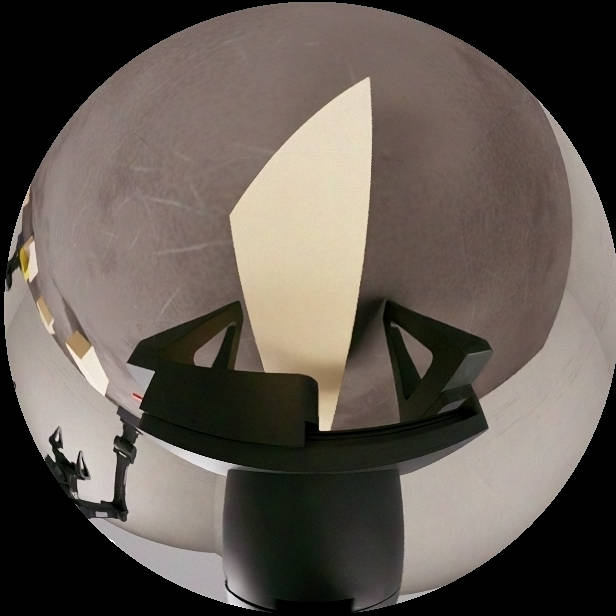

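Emit:
execute_actions([
  {"arm2":{"joints":{"gripper_m":0.03}},"arm1":{"joints":{"joint2_rad":1.88,"joint3_rad":1.52,"joint4_rad":-1.22}}},
], cameras=["arm1_cam_wrist"])

Scene clock: 80.07 s.
Joint torques (N m, as the arm reports them, + toward a larger angle): arm1=[ -0.96 -20.27  10.75   0.18   0.03   0.07] | arm2=[ -2.1  -16.75   9.01   0.84   0.01  -0.13] | arm3=[ 0.69 -5.19 12.82  1.64  0.03  0.1 ] | arm4=[-2.75 -7.76 10.3   0.94 -0.26  0.08]
Motor temperatures (°C, as the motors report them): arm1=[28 27 31 26 29 28] | arm2=[29 30 29 30 29 26] | arm3=[27 29 36 29 30 26] | arm4=[28 28 32 29 29 30]
arm1.joint_positions: joint1_rad=+0.164 joint2_rad=+1.899 joint3_rad=+1.497 joint4_rad=-1.232 joint5_rad=-0.001 joint6_rad=-0.008 gripper_m=+0.094
arm1.joint_status: all done
arm1.hand: x=+0.1668 y=+0.1045 z=+0.8447 quat_wxyz=(+0.009, -0.971, -0.236, -0.027) (m; scene frame)
arm2.joint_positions: joint1_rad=-1.105 joint2_rad=+1.741 joint3_rad=+1.074 joint4_rad=-0.949 joint5_rad=-0.002 joint6_rad=-0.010 gripper_m=+0.032
arm2.joint_status: all done
arm2.hand: x=-0.3559 y=+0.2921 z=+0.7420 quat_wxyz=(+0.014, -0.886, -0.463, -0.016) (m; scene frame)
arm3.joint_positions: joint1_rad=+0.109 joint2_rad=+0.808 joint3_rad=+0.876 joint4_rad=-0.449 joint5_rad=+0.002 joint6_rad=-0.011 gripper_m=+0.059
arm3.joint_status: not commanded
arm3.hand: x=-0.2791 y=-0.1109 z=+1.2031 quat_wxyz=(-0.548, +0.196, -0.804, -0.121) (m; scene frame)
arm4.joint_positions: joint1_rad=-0.192 joint2_rad=+1.006 joint3_rad=+1.188 joint4_rad=-1.193 joint5_rad=+0.003 joint6_rad=-0.005 gripper_m=+0.095
arm4.joint_status: not commanded
arm4.hand: x=+0.4078 y=-0.2679 z=+1.1045 quat_wxyz=(-0.179, +0.720, -0.638, -0.203) (m; scene frame)
pictures: arm1_cam_wrist
Images, in order (width x height): arm1_cam_wrist 616x616.

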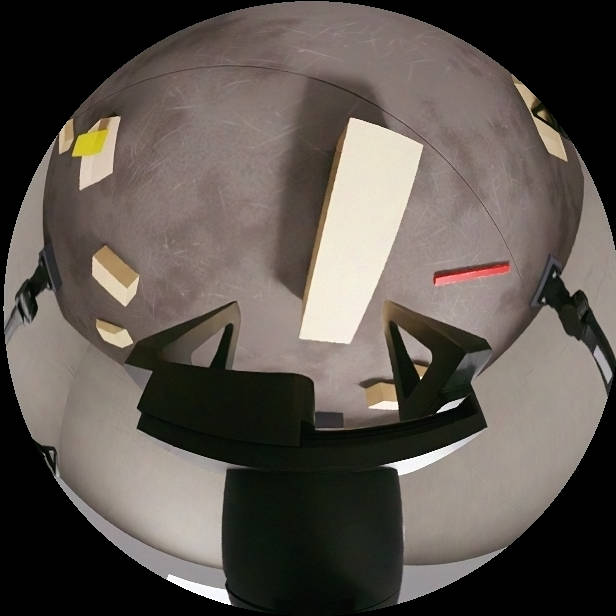

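Emit:
execute_actions([
  {"arm2":{"joints":{"gripper_m":0.02}},"arm1":{"joints":{"joint1_rad":0.085,"joint2_rad":1.93,"joint3_rad":1.55,"joint4_rad":-1.2,"joint6_rad":0.17}}},
], cameras=["arm1_cam_wrist"])

Scene clock: 81.77 s.
Joint torques (N m, as the arm reports them, + toward a larger angle): arm1=[  0.52 -16.57  12.5    0.26   0.03   0.09] | arm2=[ -2.13 -16.87   9.02   0.85   0.    -0.13] | arm3=[ 0.58 -5.03 12.8   1.59  0.03  0.17] | arm4=[-2.79 -8.17 10.32  0.9  -0.25  0.06]
Motor temperatures (°C, as the motors report them): arm1=[28 27 31 26 29 28] | arm2=[29 30 29 30 29 26] | arm3=[27 29 37 29 30 26] | arm4=[28 28 33 29 29 30]
arm1.joint_positions: joint1_rad=+0.077 joint2_rad=+1.906 joint3_rad=+1.509 joint4_rad=-1.213 joint5_rad=-0.001 joint6_rad=+0.160 gripper_m=+0.094
arm1.joint_status: all done
arm1.hand: x=+0.1389 y=+0.1443 z=+0.8453 quat_wxyz=(+0.007, -0.994, -0.110, -0.015) (m; scene frame)
arm2.joint_positions: joint1_rad=-1.105 joint2_rad=+1.741 joint3_rad=+1.074 joint4_rad=-0.949 joint5_rad=-0.002 joint6_rad=-0.010 gripper_m=+0.032
arm2.joint_status: gripper_m off_target (ended at +0.032, target +0.020)
arm2.hand: x=-0.3559 y=+0.2921 z=+0.7420 quat_wxyz=(+0.014, -0.886, -0.463, -0.016) (m; scene frame)
arm3.joint_positions: joint1_rad=+0.109 joint2_rad=+0.808 joint3_rad=+0.876 joint4_rad=-0.449 joint5_rad=+0.002 joint6_rad=-0.011 gripper_m=+0.059
arm3.joint_status: not commanded
arm3.hand: x=-0.2791 y=-0.1109 z=+1.2031 quat_wxyz=(-0.548, +0.196, -0.804, -0.121) (m; scene frame)
arm4.joint_positions: joint1_rad=-0.192 joint2_rad=+1.006 joint3_rad=+1.188 joint4_rad=-1.193 joint5_rad=+0.003 joint6_rad=-0.005 gripper_m=+0.095
arm4.joint_status: not commanded
arm4.hand: x=+0.4078 y=-0.2679 z=+1.1045 quat_wxyz=(-0.179, +0.720, -0.638, -0.203) (m; scene frame)
pictures: arm1_cam_wrist
Images, in order (width x height): arm1_cam_wrist 616x616.

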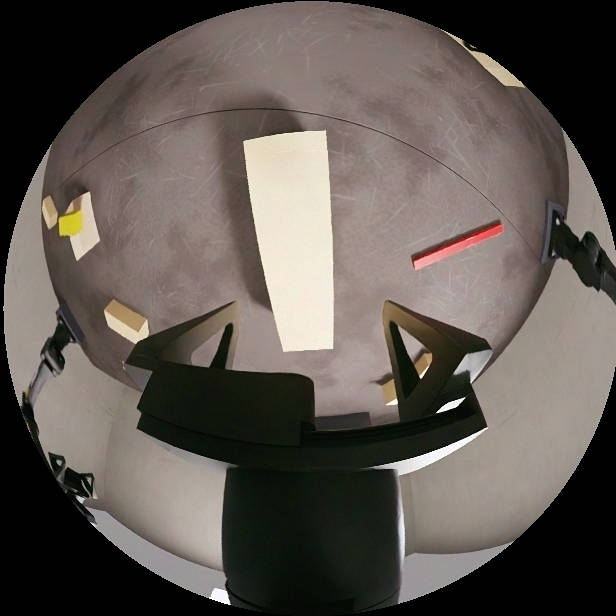

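Emit:
execute_actions([
  {"arm1":{"joints":{"joint1_rad":0.105,"joint6_rad":0.09}}},
], cameras=[])

Emit:
execute_actions([
  {"arm1":{"joints":{"joint2_rad":2.04,"joint3_rad":1.43,"joint4_rad":-0.96}},"arm2":{"joints":{"joint2_rad":1.45,"joint3_rad":1.3,"joint4_rad":-1.4}}},
], cameras=["arm1_cam_wrist","arm2_cam_wrist"])

Scene clock: 83.13 s.
Joint torques (N m, as the arm reports them, + toward a larger angle): arm1=[  0.28 -16.65  12.53   0.24   0.04  -0.12] | arm2=[ -2.17 -16.9    9.02   0.81   0.    -0.13] | arm3=[ 1.78 -5.09 12.51  1.52  0.02  0.15] | arm4=[-2.85 -7.59 10.2   0.96 -0.28  0.07]
Motor temperatures (°C, as the motors report them): arm1=[28 27 31 26 29 28] | arm2=[29 30 29 30 29 26] | arm3=[27 29 37 29 30 26] | arm4=[28 28 33 29 29 30]
arm1.joint_positions: joint1_rad=+0.100 joint2_rad=+1.906 joint3_rad=+1.509 joint4_rad=-1.213 joint5_rad=-0.001 joint6_rad=+0.100 gripper_m=+0.094
arm1.joint_status: all done
arm1.hand: x=+0.1437 y=+0.1326 z=+0.8453 quat_wxyz=(+0.007, -0.988, -0.151, -0.015) (m; scene frame)
arm2.joint_positions: joint1_rad=-1.105 joint2_rad=+1.741 joint3_rad=+1.074 joint4_rad=-0.949 joint5_rad=-0.002 joint6_rad=-0.010 gripper_m=+0.032
arm2.joint_status: not commanded
arm2.hand: x=-0.3559 y=+0.2921 z=+0.7420 quat_wxyz=(+0.014, -0.886, -0.463, -0.016) (m; scene frame)
arm3.joint_positions: joint1_rad=+0.109 joint2_rad=+0.808 joint3_rad=+0.876 joint4_rad=-0.449 joint5_rad=+0.002 joint6_rad=-0.011 gripper_m=+0.059
arm3.joint_status: not commanded
arm3.hand: x=-0.2791 y=-0.1109 z=+1.2031 quat_wxyz=(-0.548, +0.196, -0.804, -0.121) (m; scene frame)
arm4.joint_positions: joint1_rad=-0.192 joint2_rad=+1.006 joint3_rad=+1.188 joint4_rad=-1.193 joint5_rad=+0.003 joint6_rad=-0.005 gripper_m=+0.095
arm4.joint_status: not commanded
arm4.hand: x=+0.4078 y=-0.2679 z=+1.1045 quat_wxyz=(-0.179, +0.720, -0.638, -0.203) (m; scene frame)
pictures: none
No camera images: the call's "cameras" was empty. Leave "cameras" out to get every camera's image.

Scene clock: 84.43 s.
Joint torques (N m, as the arm reports them, + toward a larger angle): arm1=[  0.47 -19.72   8.64   0.32   0.07  -0.1 ] | arm2=[ -2.14 -12.78  10.99   0.24  -0.01  -0.12] | arm3=[ 0.74 -4.45 12.65  1.82 -0.01  0.19] | arm4=[-2.88 -7.49 10.42  0.9  -0.22  0.08]
Motor temperatures (°C, as the motors report them): arm1=[28 27 31 26 29 28] | arm2=[29 30 29 30 29 26] | arm3=[27 29 37 29 30 26] | arm4=[28 28 33 29 29 30]
arm1.joint_positions: joint1_rad=+0.098 joint2_rad=+2.044 joint3_rad=+1.419 joint4_rad=-0.974 joint5_rad=-0.001 joint6_rad=+0.099 gripper_m=+0.094
arm1.joint_status: all done
arm1.hand: x=+0.1385 y=+0.1318 z=+0.7405 quat_wxyz=(+0.005, -0.988, -0.151, -0.010) (m; scene frame)
arm2.joint_positions: joint1_rad=-1.105 joint2_rad=+1.443 joint3_rad=+1.284 joint4_rad=-1.392 joint5_rad=-0.002 joint6_rad=-0.010 gripper_m=+0.032
arm2.joint_status: all done
arm2.hand: x=-0.3425 y=+0.3065 z=+0.9405 quat_wxyz=(-0.001, -0.886, -0.463, +0.014) (m; scene frame)
arm3.joint_positions: joint1_rad=+0.109 joint2_rad=+0.808 joint3_rad=+0.876 joint4_rad=-0.449 joint5_rad=+0.002 joint6_rad=-0.011 gripper_m=+0.059
arm3.joint_status: not commanded
arm3.hand: x=-0.2791 y=-0.1109 z=+1.2031 quat_wxyz=(-0.548, +0.196, -0.804, -0.121) (m; scene frame)
arm4.joint_positions: joint1_rad=-0.192 joint2_rad=+1.006 joint3_rad=+1.188 joint4_rad=-1.193 joint5_rad=+0.003 joint6_rad=-0.005 gripper_m=+0.095
arm4.joint_status: not commanded
arm4.hand: x=+0.4078 y=-0.2679 z=+1.1045 quat_wxyz=(-0.179, +0.720, -0.638, -0.203) (m; scene frame)
pictures: arm1_cam_wrist, arm2_cam_wrist
Images, in order (width x height): arm1_cam_wrist 616x616, arm2_cam_wrist 616x616.

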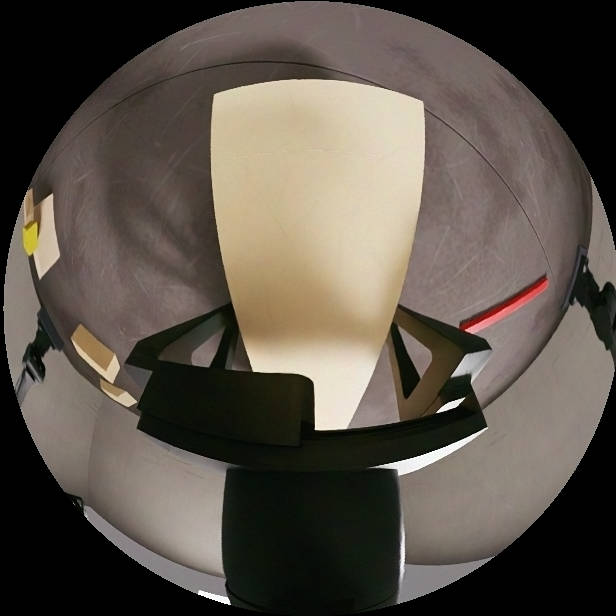

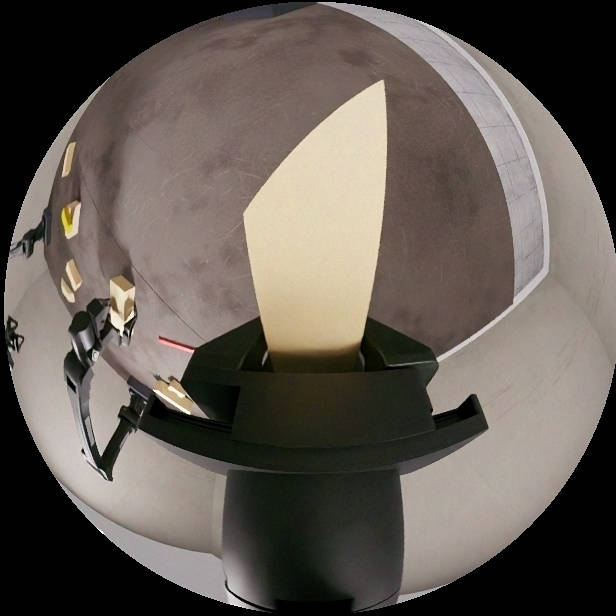

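Emit:
execute_actions([
  {"arm1":{"joints":{"gripper_m":0.05}},"arm2":{"joints":{"joint6_rad":-1.57}}},
], cameras=[])

Emit:
execute_actions([
  {"arm1":{"joints":{"joint2_rad":1.75,"joint3_rad":1.45,"joint4_rad":-1.25}},"arm2":{"joints":{"joint2_rad":1.3,"joint3_rad":0.9,"joint4_rad":0.4}}},
], cameras=["arm1_cam_wrist","arm2_cam_wrist"])

Scene clock: 86.90 s.
Joint torques (N m, as the arm reports them, + toward a larger angle): arm1=[  0.53 -19.92   8.69   0.28   0.01  -0.1 ] | arm2=[ -2.05 -12.68  10.92   0.05  -0.11  -0.14] | arm3=[ 1.7  -4.04 12.87  1.91  0.04  0.14] | arm4=[-2.33 -7.97 10.35  0.8  -0.23  0.08]
Motor temperatures (°C, as the motors report them): arm1=[28 28 31 26 29 28] | arm2=[29 30 30 30 29 26] | arm3=[27 29 37 29 30 26] | arm4=[28 28 33 29 29 30]
arm1.joint_positions: joint1_rad=+0.098 joint2_rad=+2.044 joint3_rad=+1.419 joint4_rad=-0.973 joint5_rad=+0.000 joint6_rad=+0.098 gripper_m=+0.060
arm1.joint_status: gripper_m off_target (ended at +0.060, target +0.050)
arm1.hand: x=+0.1382 y=+0.1319 z=+0.7405 quat_wxyz=(+0.005, -0.988, -0.151, -0.009) (m; scene frame)
arm2.joint_positions: joint1_rad=-1.105 joint2_rad=+1.443 joint3_rad=+1.284 joint4_rad=-1.392 joint5_rad=-0.002 joint6_rad=-1.558 gripper_m=+0.032
arm2.joint_status: all done
arm2.hand: x=-0.3425 y=+0.3065 z=+0.9405 quat_wxyz=(+0.009, -0.310, -0.951, +0.010) (m; scene frame)
arm3.joint_positions: joint1_rad=+0.109 joint2_rad=+0.808 joint3_rad=+0.876 joint4_rad=-0.449 joint5_rad=+0.002 joint6_rad=-0.011 gripper_m=+0.059
arm3.joint_status: not commanded
arm3.hand: x=-0.2791 y=-0.1109 z=+1.2031 quat_wxyz=(-0.548, +0.196, -0.804, -0.121) (m; scene frame)
arm4.joint_positions: joint1_rad=-0.192 joint2_rad=+1.006 joint3_rad=+1.188 joint4_rad=-1.193 joint5_rad=+0.003 joint6_rad=-0.005 gripper_m=+0.095
arm4.joint_status: not commanded
arm4.hand: x=+0.4078 y=-0.2679 z=+1.1045 quat_wxyz=(-0.179, +0.720, -0.638, -0.203) (m; scene frame)
pictures: none
No camera images: the call's "cameras" was empty. Leave "cameras" out to get every camera's image.

Scene clock: 88.80 s.
Joint torques (N m, as the arm reports them, + toward a larger angle): arm1=[  0.45 -17.01  11.92  -0.7    0.03  -0.1 ] | arm2=[ -2.07 -11.77  12.68   3.74   0.    -0.01] | arm3=[ 1.05 -5.09 12.88  1.61  0.03  0.11] | arm4=[-2.26 -7.69 10.39  0.77 -0.26  0.07]
Motor temperatures (°C, as the motors report them): arm1=[28 28 31 26 29 28] | arm2=[29 30 30 30 29 26] | arm3=[27 29 37 29 30 26] | arm4=[28 28 33 29 29 30]
arm1.joint_positions: joint1_rad=+0.098 joint2_rad=+1.754 joint3_rad=+1.419 joint4_rad=-1.239 joint5_rad=+0.000 joint6_rad=+0.098 gripper_m=+0.060
arm1.joint_status: all done
arm1.hand: x=+0.1766 y=+0.1473 z=+0.8916 quat_wxyz=(+0.002, -0.988, -0.151, +0.003) (m; scene frame)
arm2.joint_positions: joint1_rad=-1.105 joint2_rad=+1.301 joint3_rad=+0.872 joint4_rad=+0.370 joint5_rad=-0.002 joint6_rad=-1.561 gripper_m=+0.032
arm2.joint_status: all done
arm2.hand: x=-0.4314 y=+0.1785 z=+1.0726 quat_wxyz=(+0.210, -0.219, -0.692, +0.655) (m; scene frame)
arm3.joint_positions: joint1_rad=+0.109 joint2_rad=+0.808 joint3_rad=+0.876 joint4_rad=-0.449 joint5_rad=+0.002 joint6_rad=-0.011 gripper_m=+0.059
arm3.joint_status: not commanded
arm3.hand: x=-0.2791 y=-0.1109 z=+1.2031 quat_wxyz=(-0.548, +0.196, -0.804, -0.121) (m; scene frame)
arm4.joint_positions: joint1_rad=-0.192 joint2_rad=+1.006 joint3_rad=+1.188 joint4_rad=-1.193 joint5_rad=+0.003 joint6_rad=-0.005 gripper_m=+0.095
arm4.joint_status: not commanded
arm4.hand: x=+0.4078 y=-0.2679 z=+1.1045 quat_wxyz=(-0.179, +0.720, -0.638, -0.203) (m; scene frame)
pictures: arm1_cam_wrist, arm2_cam_wrist
Images, in order (width x height): arm1_cam_wrist 616x616, arm2_cam_wrist 616x616.

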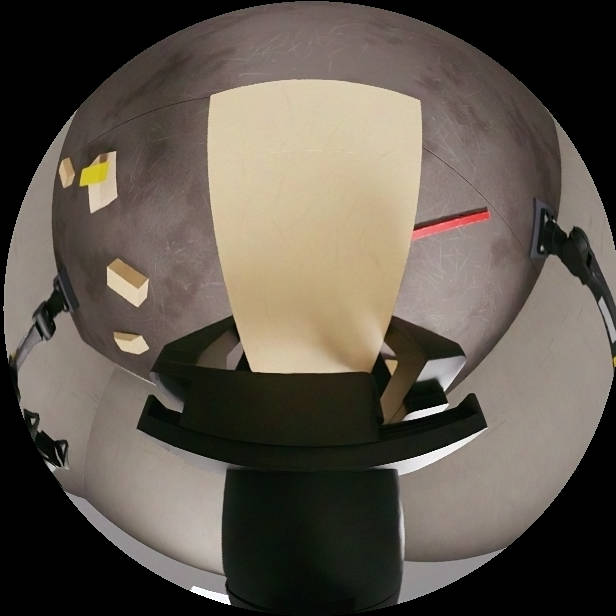

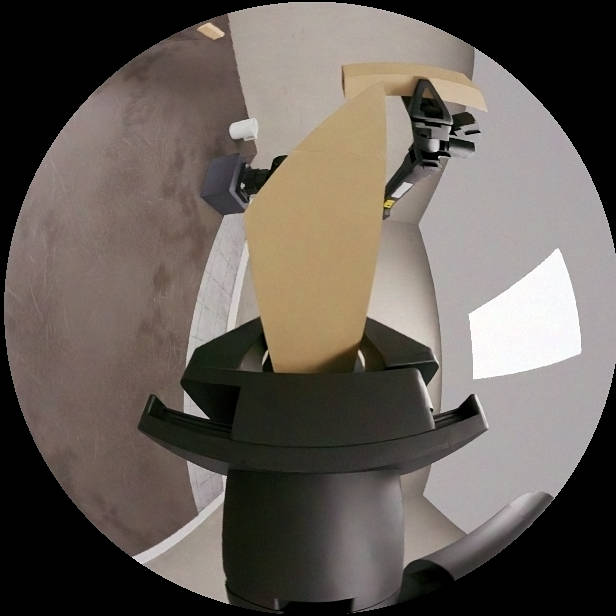

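Emit:
execute_actions([
  {"arm1":{"joints":{"joint1_rad":0.154,"joint2_rad":1.2,"joint3_rad":0.75,"joint4_rad":0.45,"joint6_rad":0}},"arm3":{"joints":{"joint2_rad":1.1,"joint3_rad":1.047,"joint4_rad":0.2}},"arm2":{"joints":{"joint2_rad":0.9,"joint3_rad":0.6,"joint4_rad":0.3}}},
], cameras=[])

Emit:
execute_actions([
  {"arm1":{"joints":{"joint2_rad":1.45,"joint3_rad":0.645,"joint4_rad":0.58}},"arm3":{"joints":{"joint2_rad":1.6,"joint4_rad":0.51}}},
], cameras=[])

Emit:
execute_actions([
  {"arm1":{"joints":{"joint2_rad":1.61}},"arm3":{"joints":{"joint2_rad":1.95}}},
], cameras=["arm1_cam_wrist","arm3_cam_wrist"])

Scene clock: 92.73 s.
Joint torques (N m, as the arm reports them, + toward a larger angle): arm1=[ -0.47 -10.67  12.7    3.32   0.01  -0.12] | arm2=[-1.99 -5.15 12.14  2.71  0.01  0.  ] | arm3=[  2.5  -10.82  18.21   4.24   0.     0.1 ] | arm4=[-2.48 -7.9  10.3   0.82 -0.22  0.07]
Motor temperatures (°C, as the motors report them): arm1=[28 28 31 26 29 28] | arm2=[29 30 30 30 29 26] | arm3=[27 29 38 29 30 26] | arm4=[28 28 33 29 29 30]
arm1.joint_positions: joint1_rad=+0.158 joint2_rad=+1.220 joint3_rad=+0.720 joint4_rad=+0.403 joint5_rad=-0.001 joint6_rad=+0.010 gripper_m=+0.060
arm1.joint_status: all done
arm1.hand: x=+0.1749 y=+0.1108 z=+1.0754 quat_wxyz=(-0.156, -0.719, -0.168, +0.656) (m; scene frame)
arm2.joint_positions: joint1_rad=-1.105 joint2_rad=+0.902 joint3_rad=+0.583 joint4_rad=+0.291 joint5_rad=-0.002 joint6_rad=-1.562 gripper_m=+0.032
arm2.joint_status: all done
arm2.hand: x=-0.3559 y=+0.2847 z=+1.0750 quat_wxyz=(+0.213, -0.216, -0.682, +0.665) (m; scene frame)
arm3.joint_positions: joint1_rad=+0.109 joint2_rad=+1.132 joint3_rad=+0.963 joint4_rad=+0.144 joint5_rad=+0.002 joint6_rad=-0.011 gripper_m=+0.059
arm3.joint_status: joint4_rad time_out (moved +0.593 of +0.649); the others done
arm3.on_its_own: joint4_rad reads +0.144 and still pushes toward +0.200 since a time_out
arm3.hand: x=-0.1666 y=-0.0544 z=+1.2493 quat_wxyz=(-0.682, +0.170, -0.695, -0.152) (m; scene frame)
arm4.joint_positions: joint1_rad=-0.192 joint2_rad=+1.006 joint3_rad=+1.188 joint4_rad=-1.193 joint5_rad=+0.003 joint6_rad=-0.005 gripper_m=+0.095
arm4.joint_status: not commanded
arm4.hand: x=+0.4078 y=-0.2679 z=+1.1045 quat_wxyz=(-0.179, +0.720, -0.638, -0.203) (m; scene frame)
pictures: none
No camera images: the call's "cameras" was empty. Leave "cameras" out to get every camera's image.

not run: a stop came earlier in this reply.

not run: a stop came earlier in this reply.

Emit:
execute_actions([
  {"arm1":{"joints":{"joint2_rad":1.45,"joint3_rad":0.68,"joint4_rad":0.62}},"arm3":{"joints":{"joint2_rad":1.6,"joint3_rad":1.1,"joint4_rad":0.55}}},
], cameras=[])

Scene clock: 94.37 s.
Joint torques (N m, as the arm reports them, + toward a larger angle): arm1=[ -0.44 -14.05  10.78   3.27   0.03  -0.12] | arm2=[-2.02 -5.1  12.12  2.74 -0.01  0.  ] | arm3=[  1.28 -17.48  13.58   4.05   0.     0.15] | arm4=[-2.63 -7.79 10.27  0.95 -0.26  0.08]
Motor temperatures (°C, as the motors report them): arm1=[28 28 31 26 29 28] | arm2=[29 30 30 30 29 26] | arm3=[27 29 38 29 30 26] | arm4=[28 28 33 29 29 30]
arm1.joint_positions: joint1_rad=+0.158 joint2_rad=+1.483 joint3_rad=+0.650 joint4_rad=+0.574 joint5_rad=-0.001 joint6_rad=+0.010 gripper_m=+0.060
arm1.joint_status: all done
arm1.hand: x=+0.1600 y=+0.1043 z=+0.9404 quat_wxyz=(-0.141, -0.770, -0.179, +0.596) (m; scene frame)
arm2.joint_positions: joint1_rad=-1.105 joint2_rad=+0.902 joint3_rad=+0.583 joint4_rad=+0.291 joint5_rad=-0.002 joint6_rad=-1.562 gripper_m=+0.032
arm2.joint_status: not commanded
arm2.hand: x=-0.3559 y=+0.2847 z=+1.0750 quat_wxyz=(+0.213, -0.216, -0.682, +0.665) (m; scene frame)
arm3.joint_positions: joint1_rad=+0.109 joint2_rad=+1.645 joint3_rad=+1.050 joint4_rad=+0.496 joint5_rad=+0.002 joint6_rad=-0.011 gripper_m=+0.059
arm3.joint_status: all done
arm3.hand: x=-0.0457 y=+0.0040 z=+1.0822 quat_wxyz=(-0.656, +0.176, -0.719, -0.146) (m; scene frame)
arm4.joint_positions: joint1_rad=-0.192 joint2_rad=+1.006 joint3_rad=+1.188 joint4_rad=-1.193 joint5_rad=+0.003 joint6_rad=-0.005 gripper_m=+0.095
arm4.joint_status: not commanded
arm4.hand: x=+0.4078 y=-0.2679 z=+1.1045 quat_wxyz=(-0.179, +0.720, -0.638, -0.203) (m; scene frame)
pictures: none
No camera images: the call's "cameras" was empty. Leave "cameras" out to get every camera's image.


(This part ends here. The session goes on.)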